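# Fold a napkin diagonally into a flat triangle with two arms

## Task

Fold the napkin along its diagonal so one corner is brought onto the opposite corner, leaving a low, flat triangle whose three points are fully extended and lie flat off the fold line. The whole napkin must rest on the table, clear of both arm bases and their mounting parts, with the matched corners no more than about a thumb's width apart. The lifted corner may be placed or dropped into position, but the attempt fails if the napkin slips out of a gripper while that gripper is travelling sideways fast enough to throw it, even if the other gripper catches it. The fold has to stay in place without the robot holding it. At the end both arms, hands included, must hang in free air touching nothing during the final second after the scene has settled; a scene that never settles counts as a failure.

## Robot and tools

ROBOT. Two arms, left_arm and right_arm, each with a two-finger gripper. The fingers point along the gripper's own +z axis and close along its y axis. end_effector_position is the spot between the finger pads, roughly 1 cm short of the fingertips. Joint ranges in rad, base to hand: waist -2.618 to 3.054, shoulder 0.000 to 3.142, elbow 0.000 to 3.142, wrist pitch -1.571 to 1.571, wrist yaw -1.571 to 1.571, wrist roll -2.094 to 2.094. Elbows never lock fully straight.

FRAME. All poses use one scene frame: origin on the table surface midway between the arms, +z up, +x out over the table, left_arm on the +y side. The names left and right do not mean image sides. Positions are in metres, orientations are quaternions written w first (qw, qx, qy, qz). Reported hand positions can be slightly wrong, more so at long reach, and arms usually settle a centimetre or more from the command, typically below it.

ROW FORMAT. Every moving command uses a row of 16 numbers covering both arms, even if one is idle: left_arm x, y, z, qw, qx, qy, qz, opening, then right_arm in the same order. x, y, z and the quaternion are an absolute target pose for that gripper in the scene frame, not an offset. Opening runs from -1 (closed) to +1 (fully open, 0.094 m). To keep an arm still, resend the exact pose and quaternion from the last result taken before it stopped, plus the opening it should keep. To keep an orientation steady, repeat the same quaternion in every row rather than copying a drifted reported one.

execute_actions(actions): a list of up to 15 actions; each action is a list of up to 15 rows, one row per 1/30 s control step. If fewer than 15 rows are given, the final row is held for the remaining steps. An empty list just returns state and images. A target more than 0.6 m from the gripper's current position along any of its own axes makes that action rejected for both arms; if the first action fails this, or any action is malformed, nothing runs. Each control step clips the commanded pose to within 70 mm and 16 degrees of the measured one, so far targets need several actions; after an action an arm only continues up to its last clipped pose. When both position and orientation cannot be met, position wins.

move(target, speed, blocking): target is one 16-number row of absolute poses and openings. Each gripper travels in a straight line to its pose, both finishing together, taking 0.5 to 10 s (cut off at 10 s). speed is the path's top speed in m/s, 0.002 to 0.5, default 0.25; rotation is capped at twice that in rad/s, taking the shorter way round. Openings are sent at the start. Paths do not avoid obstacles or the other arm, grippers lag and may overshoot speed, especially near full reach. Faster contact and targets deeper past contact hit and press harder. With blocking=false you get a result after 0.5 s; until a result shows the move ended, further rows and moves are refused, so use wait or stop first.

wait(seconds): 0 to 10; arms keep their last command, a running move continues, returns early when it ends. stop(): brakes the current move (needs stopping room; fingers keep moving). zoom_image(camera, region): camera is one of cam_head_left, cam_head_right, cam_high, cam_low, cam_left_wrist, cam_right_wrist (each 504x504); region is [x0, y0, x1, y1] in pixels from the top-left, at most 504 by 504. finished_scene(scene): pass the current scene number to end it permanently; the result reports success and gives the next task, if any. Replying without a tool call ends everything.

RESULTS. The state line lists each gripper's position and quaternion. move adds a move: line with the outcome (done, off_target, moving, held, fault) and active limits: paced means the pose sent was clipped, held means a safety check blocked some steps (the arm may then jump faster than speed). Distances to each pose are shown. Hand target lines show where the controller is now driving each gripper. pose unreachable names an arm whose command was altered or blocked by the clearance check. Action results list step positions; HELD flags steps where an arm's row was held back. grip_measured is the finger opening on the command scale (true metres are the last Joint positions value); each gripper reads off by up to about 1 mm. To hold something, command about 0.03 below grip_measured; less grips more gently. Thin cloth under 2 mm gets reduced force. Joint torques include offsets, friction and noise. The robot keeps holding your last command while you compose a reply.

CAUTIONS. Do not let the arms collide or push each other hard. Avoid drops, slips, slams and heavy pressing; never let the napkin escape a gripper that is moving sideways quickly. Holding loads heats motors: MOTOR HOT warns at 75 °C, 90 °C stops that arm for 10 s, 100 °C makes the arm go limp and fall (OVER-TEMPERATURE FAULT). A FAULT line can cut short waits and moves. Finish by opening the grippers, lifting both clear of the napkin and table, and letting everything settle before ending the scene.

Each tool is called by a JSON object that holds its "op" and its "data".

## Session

{"op": "execute_actions", "data": {"actions": []}}

Scene clock: 0.00 s.
left_arm: end_effector_position=(+0.4241, +0.2359, +0.3922) grip_measured=+1.000 end_effector_quat_wxyz=(+0.694, -0.008, +0.720, +0.003) | right_arm: end_effector_position=(+0.3713, -0.0135, +0.1227) grip_measured=-0.971 end_effector_quat_wxyz=(+0.298, -0.218, +0.926, +0.070)
Joint positions: left_arm=[-0.01   1.064  1.03  -0.002  0.016 -0.006  0.094] | right_arm=[ 0.641  1.856  1.427 -0.526  0.099  0.139  0.001]
Joint velocities: left_arm=[ 0.012 -0.012 -0.022  0.007 -0.007 -0.022  0.   ] | right_arm=[-0.012 -0.012  0.007 -0.022 -0.007  0.022 -0.001]
Joint torques (N m, as the arm reports them, + toward a larger angle): no reading
Motor temperatures (°C, as the motors report them): left_arm=[27 30 27 29 27 27] | right_arm=[27 29 28 28 26 26]
Hand target (left_arm): +0.421, +0.236, +0.401; +0.702, -0.007, +0.712, +0.003
Hand target (right_arm): +0.373, -0.013, +0.128; +0.305, -0.217, +0.924, +0.071

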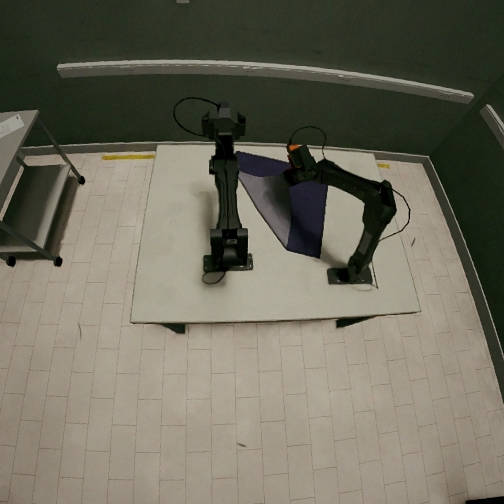

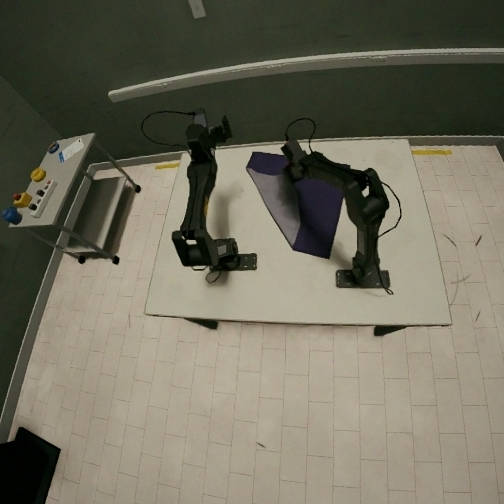

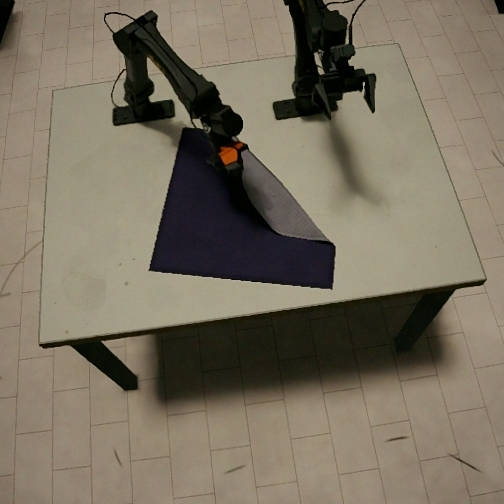

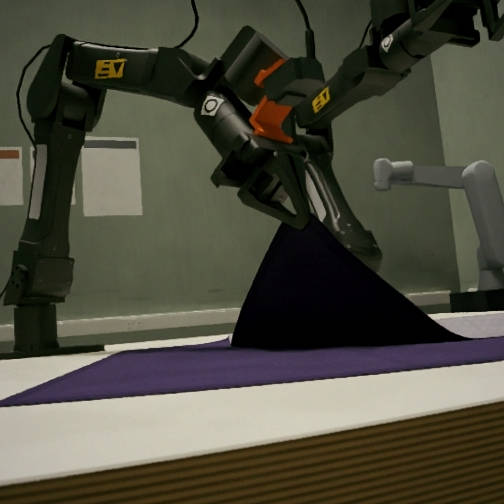

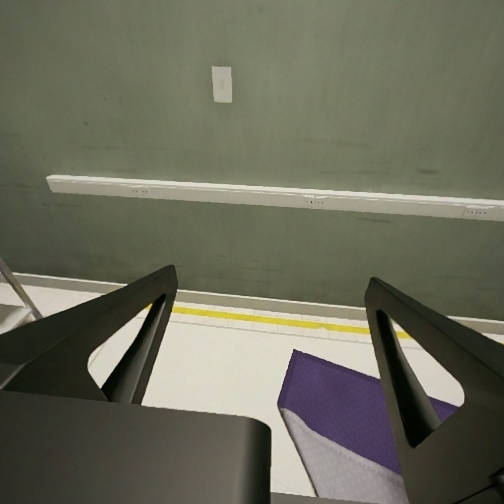

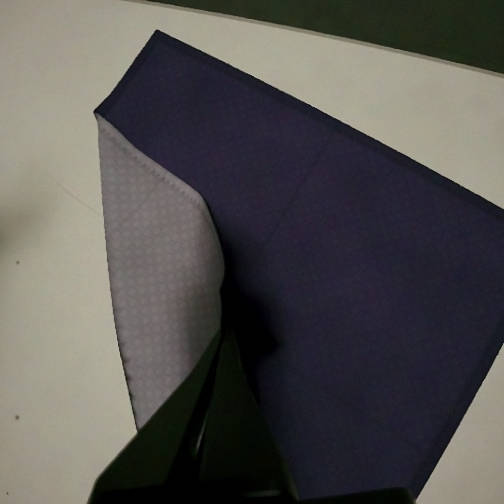

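{"op": "move", "data": {"target": [0.421,0.236,0.401,0.702,-0.007,0.712,0.003,1,0.44,-0.13,0.125,0.305,-0.217,0.924,0.071,-1], "speed": 0.12}}

{"op": "move", "data": {"target": [0.421,0.236,0.401,0.702,-0.007,0.712,0.003,1,0.485,-0.195,0.072,0.305,-0.217,0.924,0.071,-1], "speed": 0.1}}

{"op": "zoom_image", "data": {"camera": "cam_high", "region": [120,110,350,310]}}

Scene clock: 3.33 s.
left_arm: end_effector_position=(+0.4241, +0.2359, +0.3922) grip_measured=+1.000 end_effector_quat_wxyz=(+0.694, -0.008, +0.720, +0.003) | right_arm: end_effector_position=(+0.4339, -0.1323, +0.1162) grip_measured=-0.971 end_effector_quat_wxyz=(+0.293, -0.210, +0.930, +0.071)
Joint positions: left_arm=[-0.01   1.064  1.03  -0.002  0.016 -0.006  0.094] | right_arm=[ 0.291  1.88   1.44  -0.525 -0.101 -0.129  0.001]
Joint velocities: left_arm=[-0.002 -0.037 -0.002  0.022 -0.022 -0.051  0.   ] | right_arm=[-0.022  0.007 -0.002 -0.037 -0.007  0.007 -0.   ]
Joint torques (N m, as the arm reports them, + toward a larger angle): left_arm=[ 0.23 -2.55  7.13  1.98  0.03 -0.03] | right_arm=[ 0.03 -9.8  10.17  1.74 -0.2  -0.07]
Motor temperatures (°C, as the motors report them): left_arm=[27 30 28 30 27 27] | right_arm=[27 30 28 28 26 26]
Hand target (left_arm): +0.421, +0.236, +0.401; +0.702, -0.007, +0.712, +0.003
Hand target (right_arm): +0.440, -0.128, +0.125; +0.305, -0.216, +0.925, +0.075
Off the commanded pose (left_arm): 0.009 m, 1 deg.
Off the commanded pose (right_arm): 0.011 m, 2 deg.
move: off_target (right_arm)

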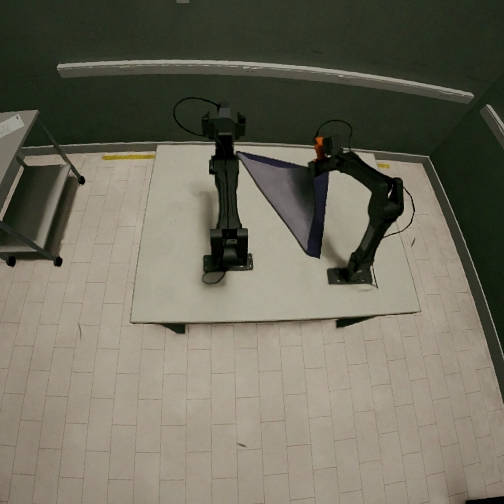

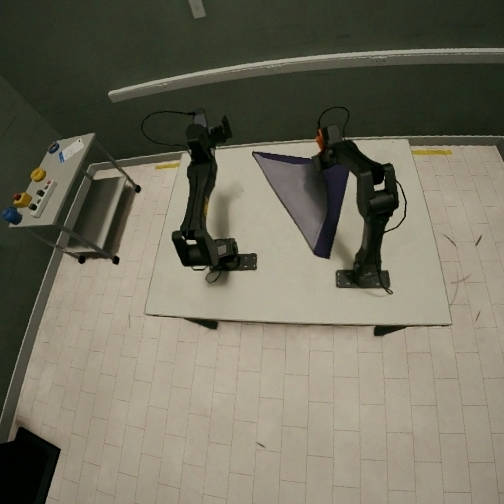

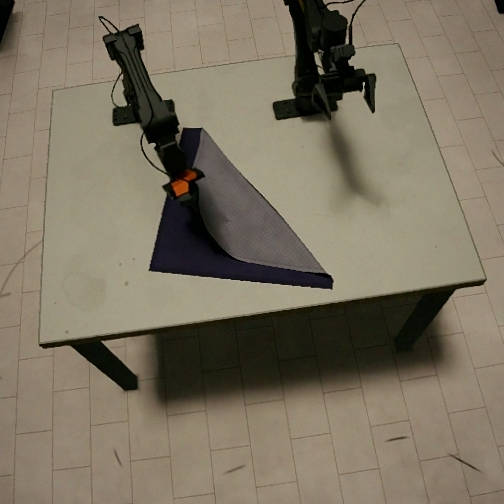

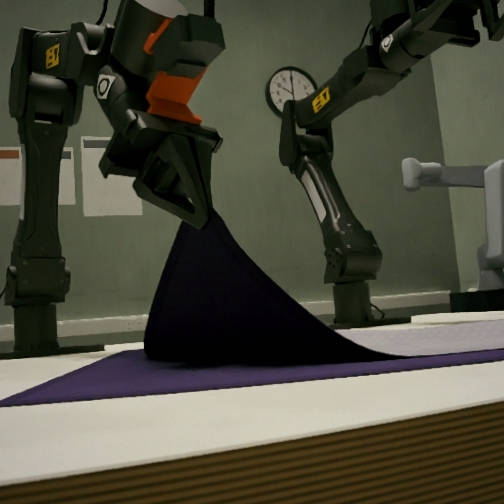

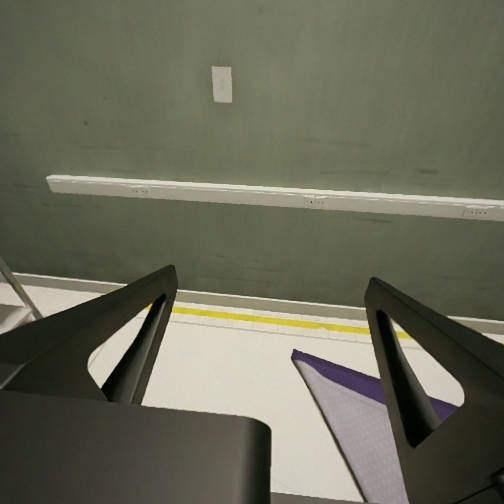

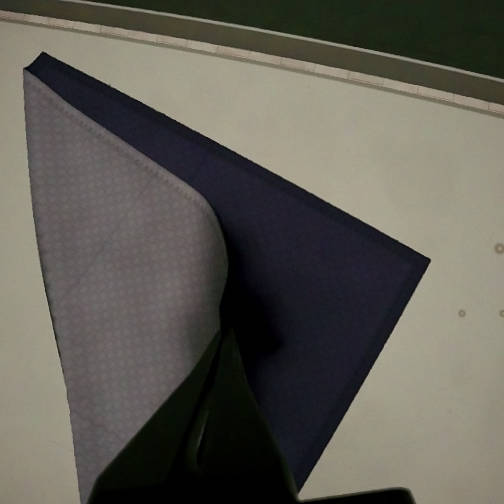

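Scene clock: 4.80 s.
left_arm: end_effector_position=(+0.4241, +0.2359, +0.3922) grip_measured=+1.000 end_effector_quat_wxyz=(+0.694, -0.008, +0.720, +0.003) | right_arm: end_effector_position=(+0.4729, -0.1965, +0.0614) grip_measured=-0.971 end_effector_quat_wxyz=(+0.285, -0.211, +0.932, +0.071)
Joint positions: left_arm=[-0.01   1.064  1.03  -0.002  0.016 -0.006  0.094] | right_arm=[ 0.115  2.046  1.46  -0.419 -0.199 -0.28   0.001]
Joint velocities: left_arm=[-0.007  0.007 -0.002 -0.007 -0.037 -0.066  0.   ] | right_arm=[-0.007  0.012  0.002 -0.051 -0.007 -0.022  0.   ]
Joint torques (N m, as the arm reports them, + toward a larger angle): left_arm=[ 0.3  -2.39  7.18  1.99  0.02 -0.03] | right_arm=[ -0.35 -11.13   9.92   1.84  -0.25  -0.04]
Motor temperatures (°C, as the motors report them): left_arm=[27 30 28 31 27 27] | right_arm=[27 30 28 28 26 26]
Hand target (left_arm): +0.421, +0.236, +0.401; +0.702, -0.007, +0.712, +0.003
Hand target (right_arm): +0.484, -0.194, +0.072; +0.305, -0.216, +0.924, +0.073
Off the commanded pose (left_arm): 0.009 m, 1 deg.
Off the commanded pose (right_arm): 0.016 m, 3 deg.
move: off_target (right_arm)

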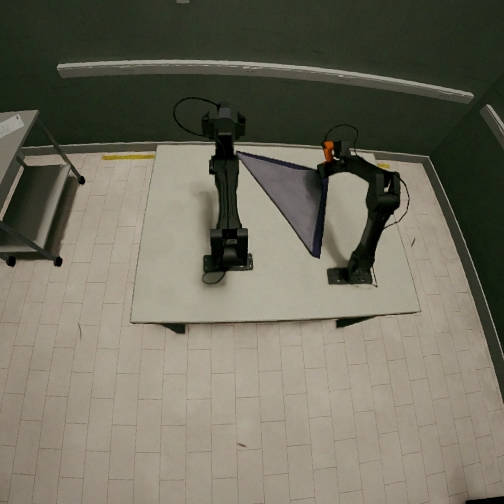

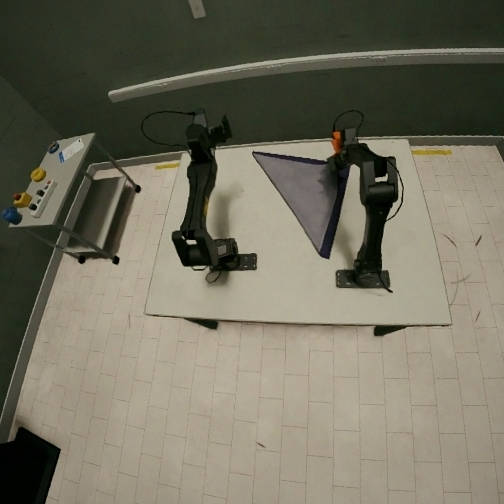

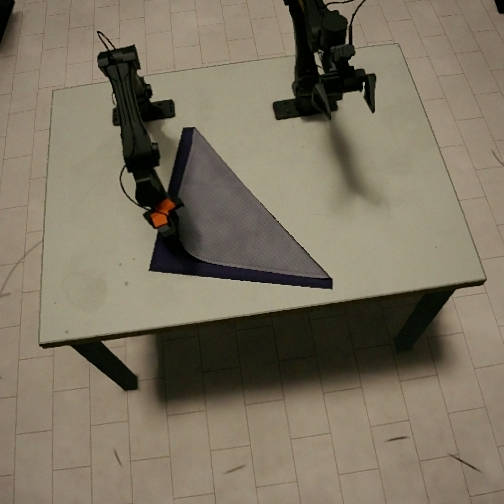

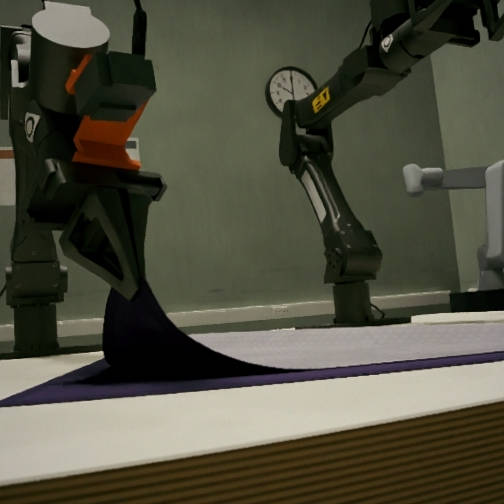

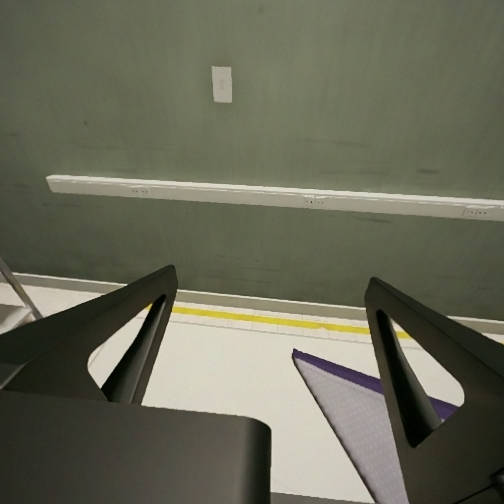

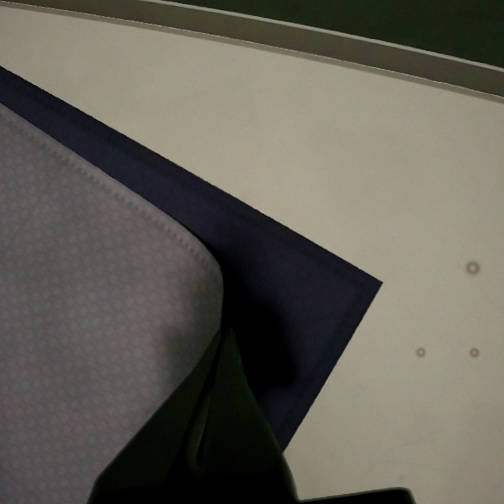

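Region (120, 110, 350, 310) of cam_high's 504x504 image, scaled by 2.191, with more detail than that image has; it fills the top 438 rows of this view, and the rest is white.

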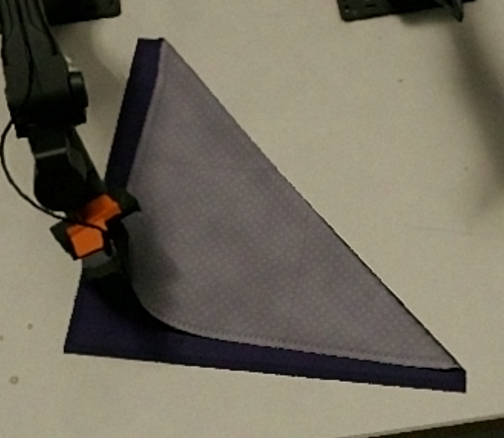

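{"op": "move", "data": {"target": [0.421,0.236,0.401,0.702,-0.007,0.712,0.003,1,0.502,-0.227,0.068,0.305,-0.217,0.924,0.071,-1], "speed": 0.05}}

{"op": "zoom_image", "data": {"camera": "cam_high", "region": [120,110,350,310]}}

Scene clock: 7.97 s.
left_arm: end_effector_position=(+0.4241, +0.2359, +0.3922) grip_measured=+1.000 end_effector_quat_wxyz=(+0.694, -0.008, +0.720, +0.003) | right_arm: end_effector_position=(+0.4981, -0.2261, +0.0633) grip_measured=-0.972 end_effector_quat_wxyz=(+0.302, -0.213, +0.927, +0.068)
Joint positions: left_arm=[-0.01   1.064  1.03  -0.002  0.016 -0.006  0.094] | right_arm=[ 0.042  2.108  1.546 -0.42  -0.239 -0.344  0.001]
Joint velocities: left_arm=[-0.002 -0.012 -0.012 -0.007  0.022  0.037  0.   ] | right_arm=[ 0.007  0.002  0.002 -0.051 -0.007  0.051 -0.001]
Joint torques (N m, as the arm reports them, + toward a larger angle): left_arm=[ 0.28 -2.46  7.17  1.98  0.02 -0.04] | right_arm=[ -0.48 -11.37  10.06   1.47  -0.33  -0.1 ]
Motor temperatures (°C, as the motors report them): left_arm=[27 30 28 31 27 27] | right_arm=[27 31 29 28 26 26]
Hand target (left_arm): +0.421, +0.236, +0.401; +0.702, -0.007, +0.712, +0.003
Hand target (right_arm): +0.502, -0.226, +0.068; +0.306, -0.217, +0.924, +0.072
Off the commanded pose (left_arm): 0.009 m, 1 deg.
Off the commanded pose (right_arm): 0.006 m, 1 deg.
move: done

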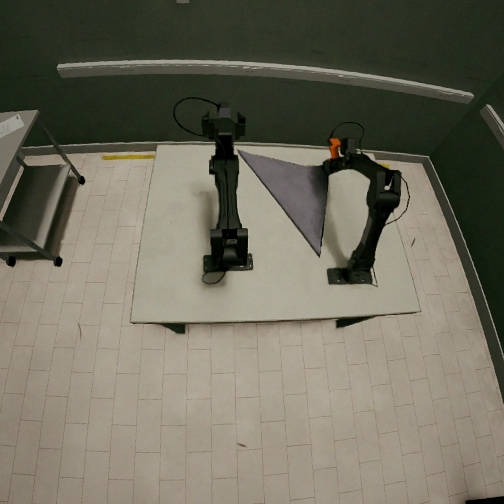

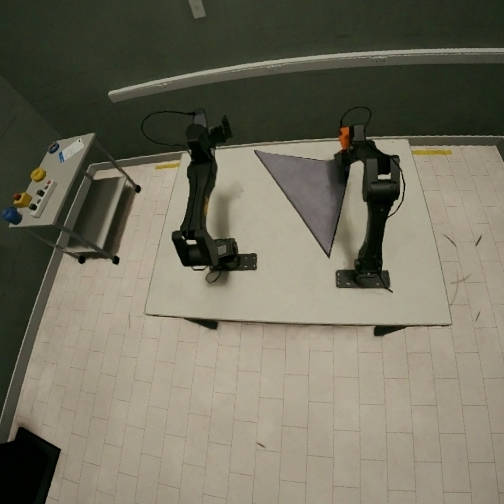

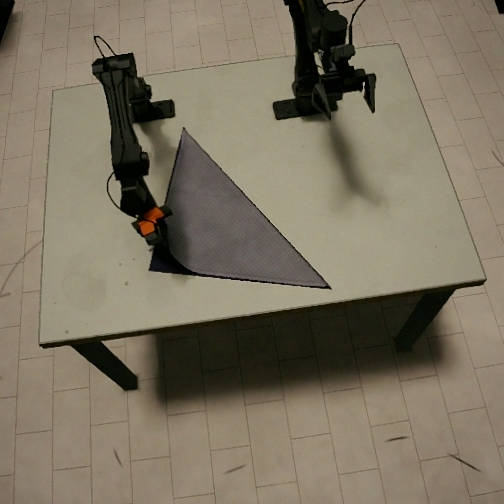

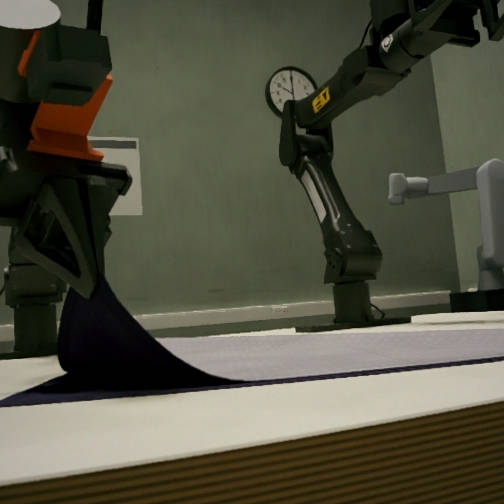

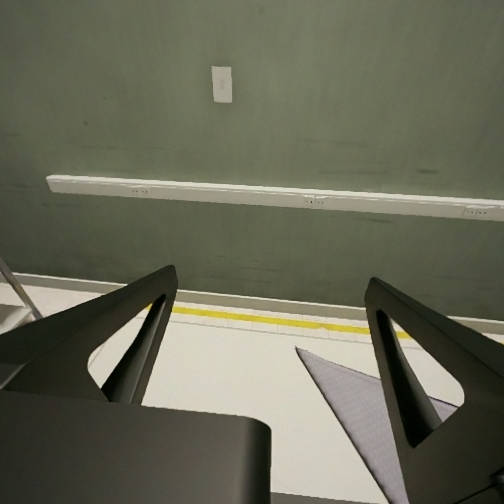

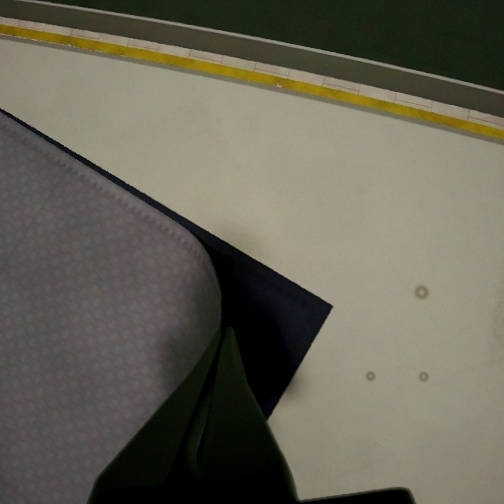

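Region (120, 110, 350, 310) of cam_high's 504x504 image, scaled by 2.191, with more detail than that image has; it fills the top 438 rows of this view, and the rest is white.

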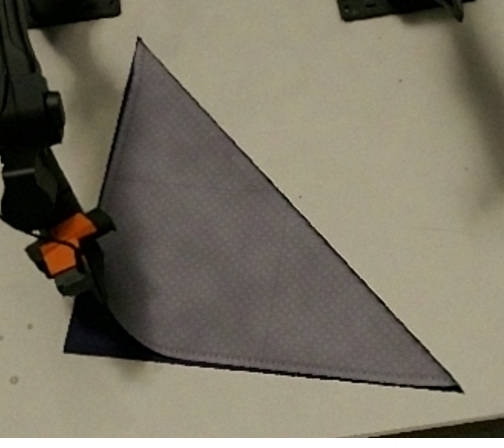

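{"op": "move", "data": {"target": [0.421,0.236,0.401,0.702,-0.007,0.712,0.003,1,0.512,-0.238,0.048,0.305,-0.217,0.924,0.071,-1], "speed": 0.04}}

{"op": "zoom_image", "data": {"camera": "cam_high", "region": [120,110,350,310]}}

Scene clock: 10.87 s.
left_arm: end_effector_position=(+0.4241, +0.2359, +0.3922) grip_measured=+1.000 end_effector_quat_wxyz=(+0.694, -0.008, +0.720, +0.003) | right_arm: end_effector_position=(+0.5004, -0.2373, +0.0388) grip_measured=-0.972 end_effector_quat_wxyz=(+0.286, -0.213, +0.931, +0.071)
Joint positions: left_arm=[-0.01   1.064  1.03  -0.002  0.016 -0.006  0.094] | right_arm=[ 0.016  2.168  1.56  -0.413 -0.252 -0.37   0.001]
Joint velocities: left_arm=[ 0.012  0.002 -0.012 -0.081  0.081 -0.022  0.   ] | right_arm=[-0.022 -0.012  0.007 -0.037  0.022  0.037  0.   ]
Joint torques (N m, as the arm reports them, + toward a larger angle): left_arm=[ 0.15 -2.55  7.25  1.99  0.03 -0.04] | right_arm=[ -0.49 -11.94   9.79   1.81  -0.28  -0.06]
Motor temperatures (°C, as the motors report them): left_arm=[27 30 29 32 27 27] | right_arm=[27 31 29 29 27 26]
Hand target (left_arm): +0.421, +0.236, +0.401; +0.702, -0.007, +0.712, +0.003
Hand target (right_arm): +0.511, -0.238, +0.048; +0.305, -0.217, +0.925, +0.071
Off the commanded pose (left_arm): 0.009 m, 1 deg.
Off the commanded pose (right_arm): 0.015 m, 2 deg.
move: off_target (right_arm)

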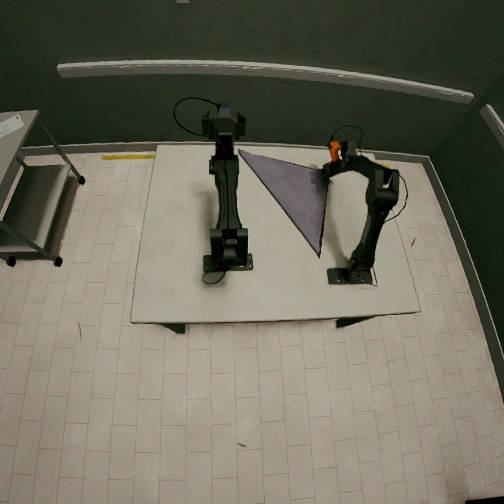

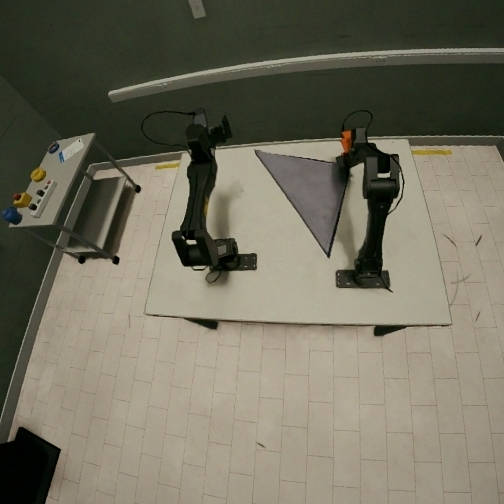

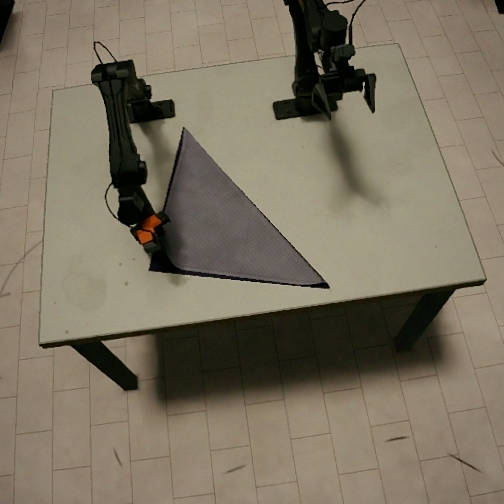

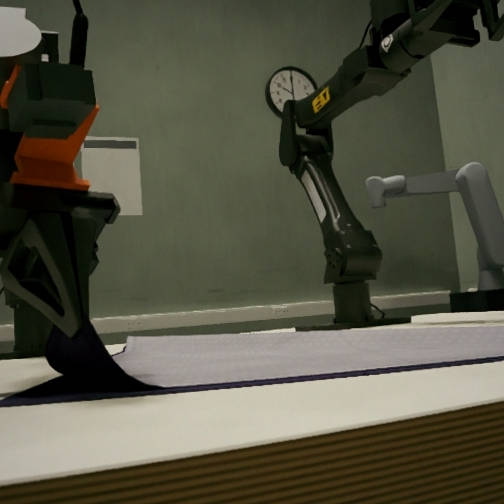

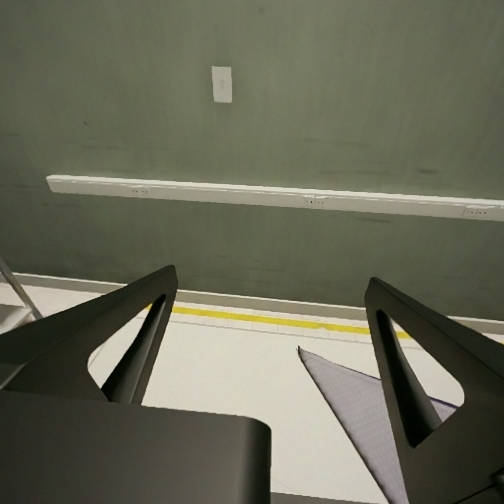

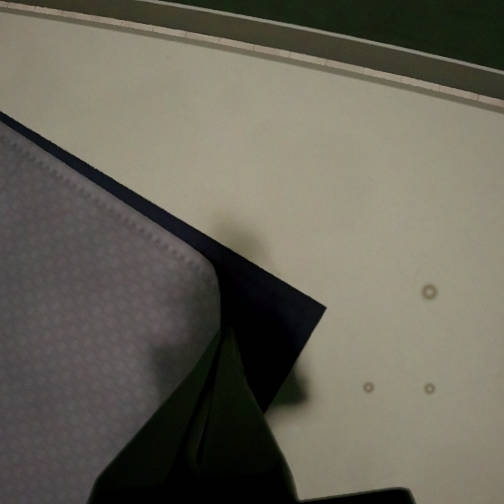

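Region (120, 110, 350, 310) of cam_high's 504x504 image, scaled by 2.191, with more detail than that image has; it fills the top 438 rows of this view, and the rest is white.

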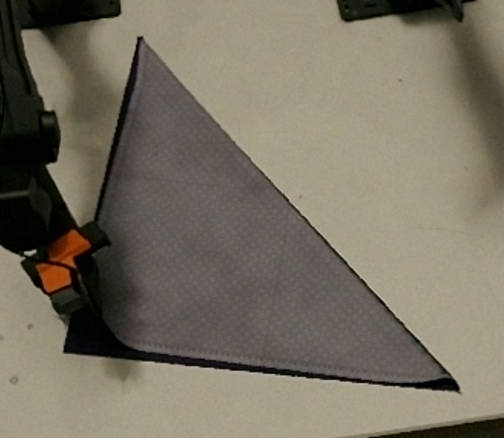

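Slid back a little; advance ~1 cm in x.

{"op": "move", "data": {"target": [0.421,0.236,0.401,0.702,-0.007,0.712,0.003,1,0.519,-0.244,0.048,0.305,-0.217,0.924,0.071,-1], "speed": 0.03}}

{"op": "zoom_image", "data": {"camera": "cam_high", "region": [120,110,350,310]}}

Scene clock: 13.03 s.
left_arm: end_effector_position=(+0.4241, +0.2359, +0.3922) grip_measured=+1.000 end_effector_quat_wxyz=(+0.694, -0.008, +0.720, +0.003) | right_arm: end_effector_position=(+0.5126, -0.2424, +0.0429) grip_measured=-0.972 end_effector_quat_wxyz=(+0.297, -0.214, +0.928, +0.069)
Joint positions: left_arm=[-0.01   1.064  1.03  -0.002  0.016 -0.006  0.094] | right_arm=[ 0.004  2.194  1.607 -0.414 -0.26  -0.381  0.001]
Joint velocities: left_arm=[ 0.007 -0.022 -0.002  0.007  0.066  0.051  0.   ] | right_arm=[-0.012 -0.017  0.002  0.007  0.007 -0.022 -0.001]
Joint torques (N m, as the arm reports them, + toward a larger angle): left_arm=[ 0.2  -2.55  7.16  2.01  0.02 -0.03] | right_arm=[ -0.51 -11.99   9.91   1.6   -0.31  -0.12]
Motor temperatures (°C, as the motors report them): left_arm=[27 30 29 32 27 27] | right_arm=[27 32 29 29 27 26]
Hand target (left_arm): +0.421, +0.236, +0.401; +0.702, -0.007, +0.712, +0.003
Hand target (right_arm): +0.519, -0.244, +0.048; +0.305, -0.217, +0.924, +0.071
Off the commanded pose (left_arm): 0.009 m, 1 deg.
Off the commanded pose (right_arm): 0.008 m, 1 deg.
move: done

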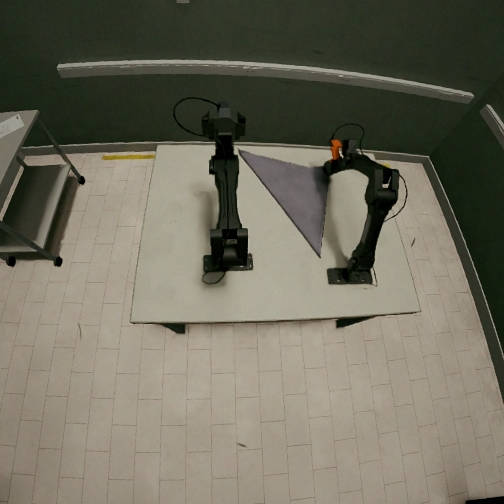

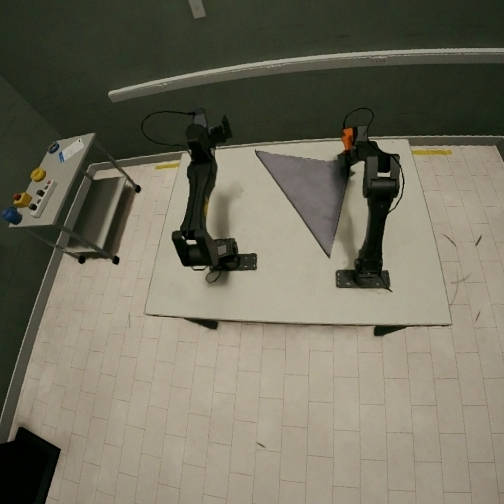

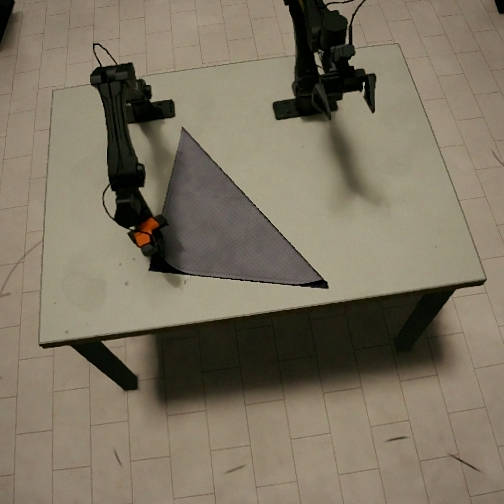

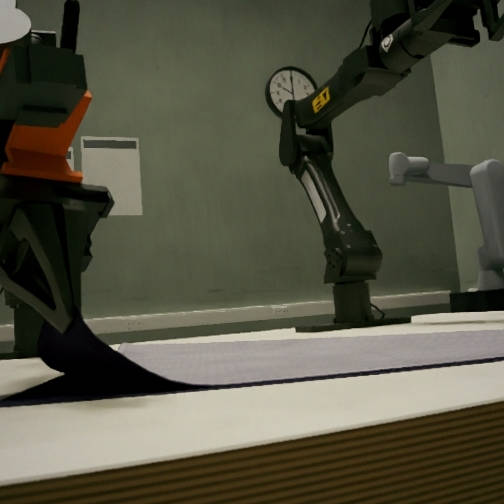

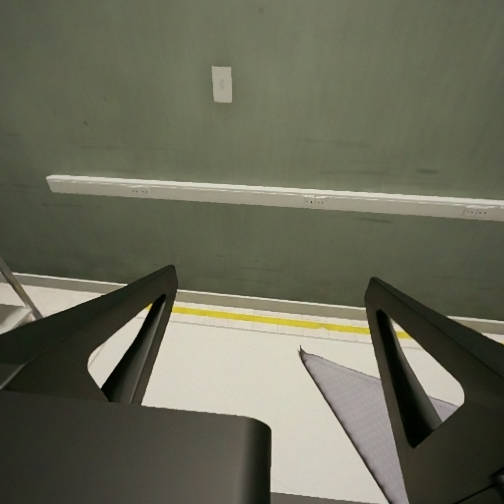

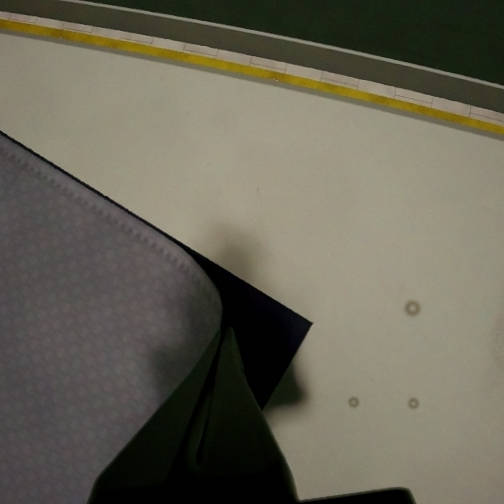

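Region (120, 110, 350, 310) of cam_high's 504x504 image, scaled by 2.191, with more detail than that image has; it fills the top 438 rows of this view, and the rest is white.

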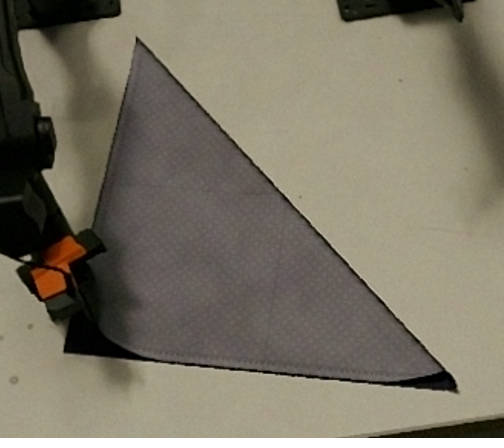

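{"op": "execute_actions", "data": {"actions": [[[0.421,0.236,0.401,0.702,-0.007,0.712,0.003,1,0.519,-0.244,0.048,0.305,-0.217,0.924,0.071,0.5]],[[0.421,0.236,0.401,0.702,-0.007,0.712,0.003,1,0.519,-0.244,0.048,0.305,-0.217,0.924,0.071,0.5]]]}}

{"op": "move", "data": {"target": [0.421,0.236,0.401,0.702,-0.007,0.712,0.003,1,0.50,-0.244,0.13,0.305,-0.217,0.924,0.071,0.5], "speed": 0.1}}

{"op": "zoom_image", "data": {"camera": "cam_high", "region": [120,110,350,310]}}

Scene clock: 15.97 s.
left_arm: end_effector_position=(+0.4241, +0.2359, +0.3922) grip_measured=+1.000 end_effector_quat_wxyz=(+0.694, -0.008, +0.720, +0.003) | right_arm: end_effector_position=(+0.5125, -0.2422, +0.0429) grip_measured=+0.497 end_effector_quat_wxyz=(+0.297, -0.215, +0.928, +0.069)
Joint positions: left_arm=[-0.01   1.064  1.03  -0.002  0.016 -0.006  0.094] | right_arm=[ 0.004  2.194  1.607 -0.414 -0.26  -0.381  0.07 ]
Joint velocities: left_arm=[-0.002  0.012  0.002  0.022 -0.022  0.007  0.   ] | right_arm=[ 0.002  0.002  0.017  0.051  0.007 -0.037 -0.   ]
Joint torques (N m, as the arm reports them, + toward a larger angle): left_arm=[ 0.15 -2.4   7.18  2.    0.03 -0.03] | right_arm=[ -0.52 -12.04   9.87   1.61  -0.3   -0.08]
Motor temperatures (°C, as the motors report them): left_arm=[27 30 29 33 27 27] | right_arm=[27 32 30 29 27 26]
Hand target (left_arm): +0.421, +0.236, +0.401; +0.702, -0.007, +0.712, +0.003
Hand target (right_arm): +0.519, -0.244, +0.048; +0.305, -0.217, +0.924, +0.071
Off the commanded pose (left_arm): 0.009 m, 1 deg.
Off the commanded pose (right_arm): 0.008 m, 1 deg.
Step readings (end_effector_position; steps 1 to 15: 1st action; 16 to 30: 2nd action):
0: left_arm (+0.4241, +0.2359, +0.3922) | right_arm (+0.5125, -0.2422, +0.0429)
1: left_arm (+0.4241, +0.2359, +0.3922) | right_arm (+0.5125, -0.2422, +0.0429)
2: left_arm (+0.4241, +0.2359, +0.3922) | right_arm (+0.5125, -0.2422, +0.0429)
4: left_arm (+0.4241, +0.2359, +0.3922) | right_arm (+0.5125, -0.2422, +0.0429)
8: left_arm (+0.4241, +0.2359, +0.3922) | right_arm (+0.5125, -0.2422, +0.0429)
15: left_arm (+0.4241, +0.2359, +0.3922) | right_arm (+0.5125, -0.2422, +0.0429)
16: left_arm (+0.4241, +0.2359, +0.3922) | right_arm (+0.5125, -0.2422, +0.0429)
17: left_arm (+0.4241, +0.2359, +0.3922) | right_arm (+0.5125, -0.2422, +0.0429)
19: left_arm (+0.4241, +0.2359, +0.3922) | right_arm (+0.5125, -0.2422, +0.0429)
23: left_arm (+0.4241, +0.2359, +0.3922) | right_arm (+0.5125, -0.2422, +0.0429)
30: end_effector_position above

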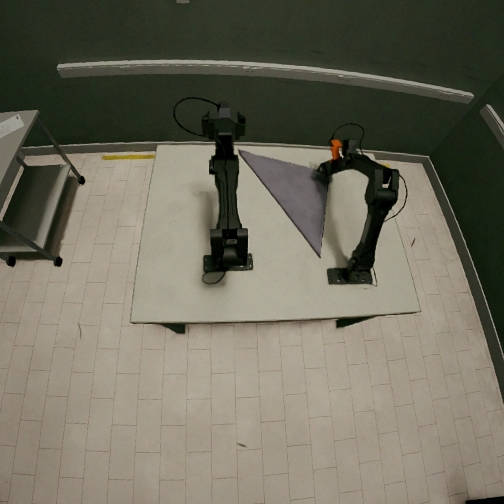

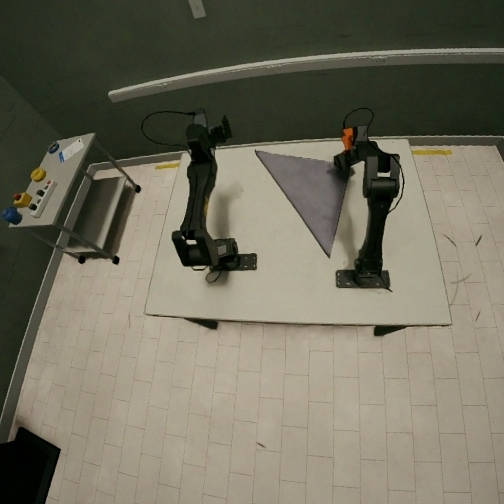

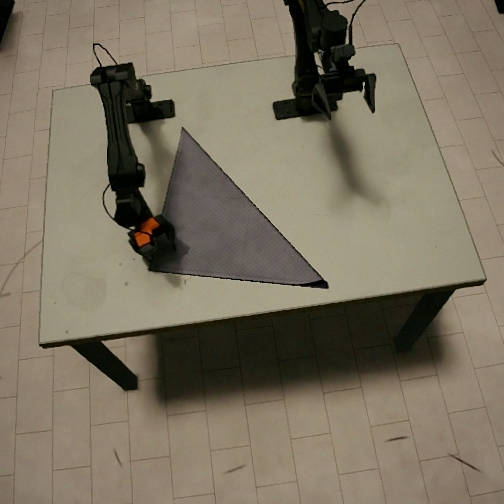

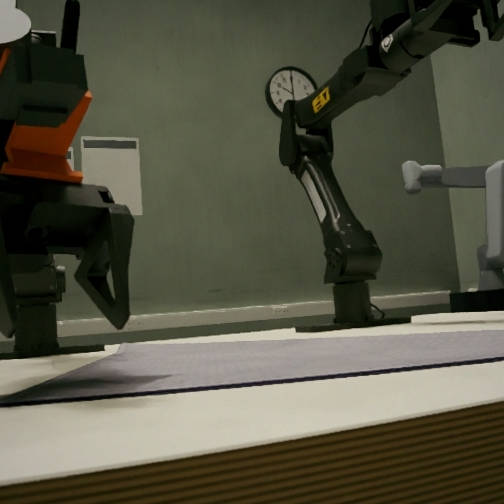

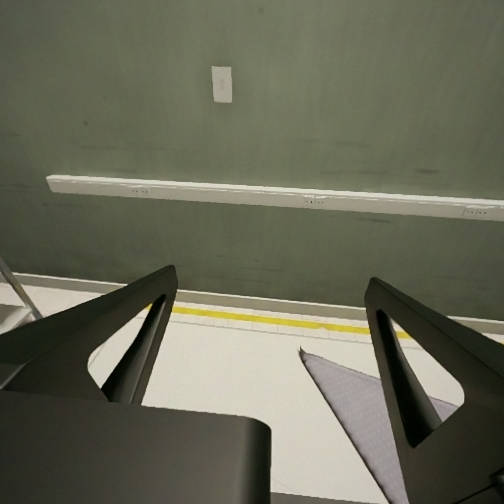

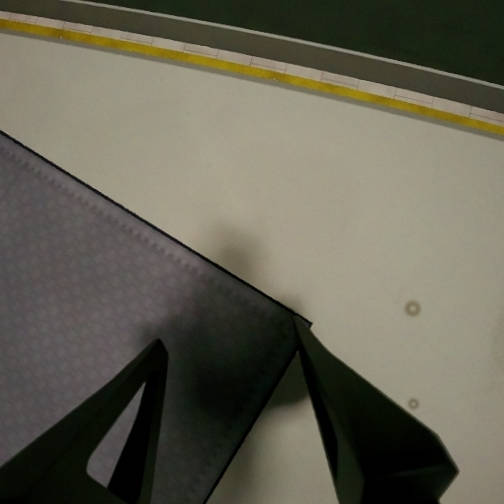

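Scene clock: 17.43 s.
left_arm: end_effector_position=(+0.4241, +0.2359, +0.3922) grip_measured=+1.000 end_effector_quat_wxyz=(+0.694, -0.008, +0.720, +0.003) | right_arm: end_effector_position=(+0.4998, -0.2420, +0.1140) grip_measured=+0.497 end_effector_quat_wxyz=(+0.293, -0.215, +0.929, +0.070)
Joint positions: left_arm=[-0.01   1.064  1.03  -0.002  0.016 -0.006  0.094] | right_arm=[ 0.004  2.086  1.73  -0.655 -0.261 -0.382  0.07 ]
Joint velocities: left_arm=[ 0.022  0.007 -0.022 -0.007  0.037 -0.022  0.   ] | right_arm=[ 0.012 -0.007 -0.002 -0.051 -0.022 -0.066 -0.   ]
Joint torques (N m, as the arm reports them, + toward a larger angle): left_arm=[ 0.22 -2.47  7.1   2.01  0.01 -0.02] | right_arm=[ -0.64 -13.35   9.91   1.45  -0.29  -0.06]
Motor temperatures (°C, as the motors report them): left_arm=[27 30 29 33 27 27] | right_arm=[27 32 30 29 27 26]
Hand target (left_arm): +0.421, +0.236, +0.401; +0.702, -0.007, +0.712, +0.003
Hand target (right_arm): +0.502, -0.244, +0.130; +0.306, -0.217, +0.924, +0.071
Off the commanded pose (left_arm): 0.009 m, 1 deg.
Off the commanded pose (right_arm): 0.016 m, 2 deg.
move: off_target (right_arm)

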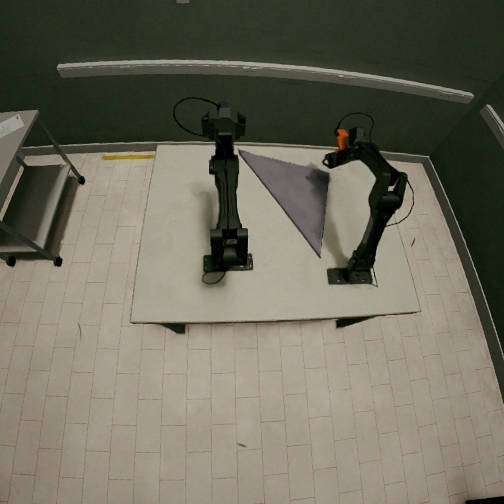

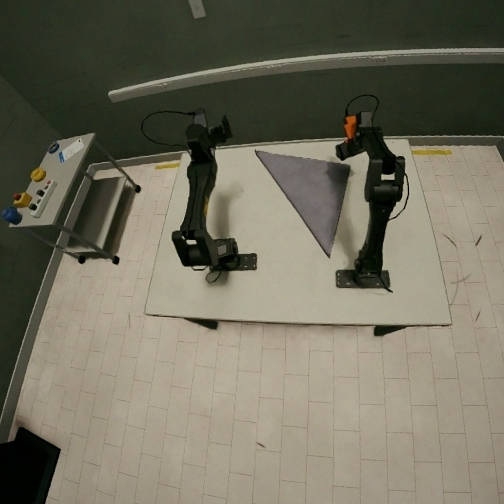

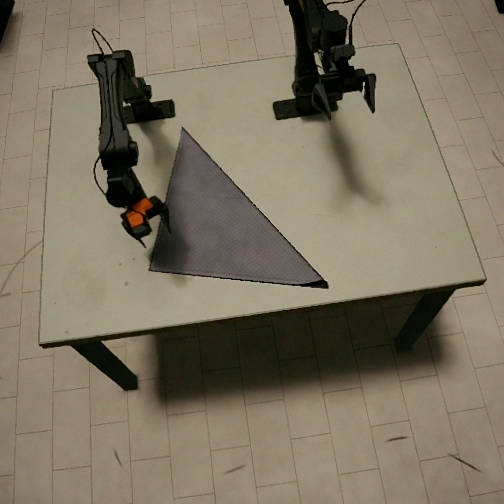

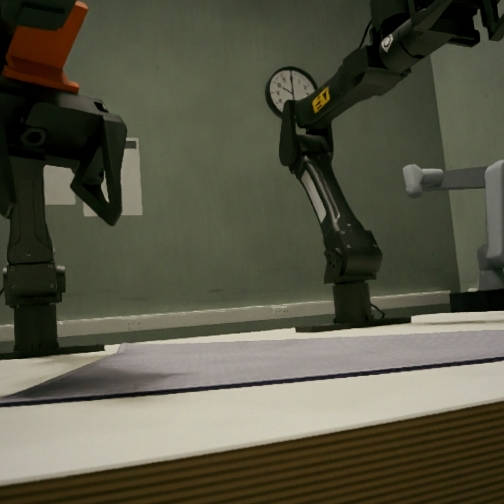

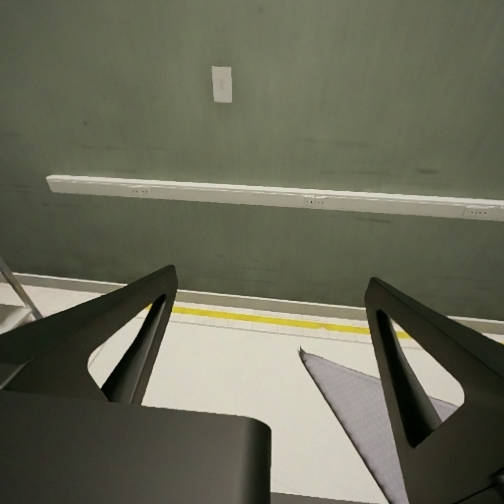

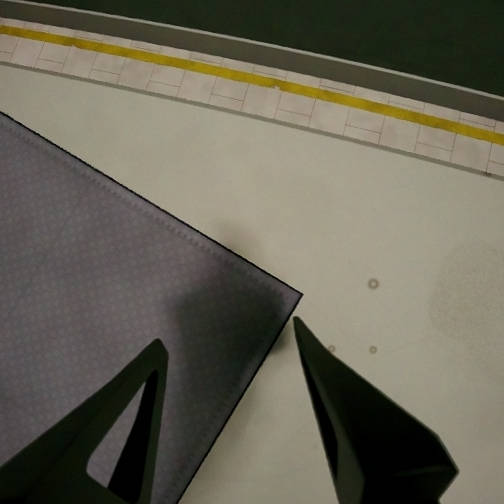

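Region (120, 110, 350, 310) of cam_high's 504x504 image, scaled by 2.191, with more detail than that image has; it fills the top 438 rows of this view, and the rest is white.

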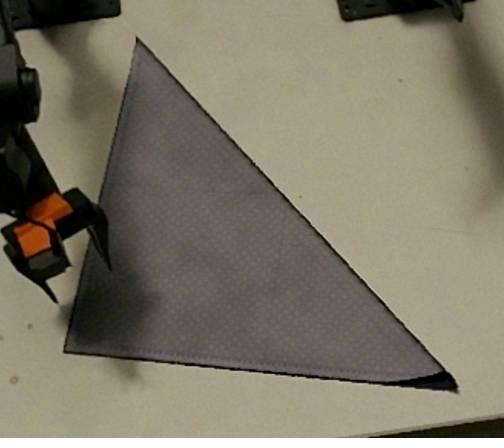

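{"op": "finished_scene", "data": {"scene": 2}}

The scene is finished: the task was done.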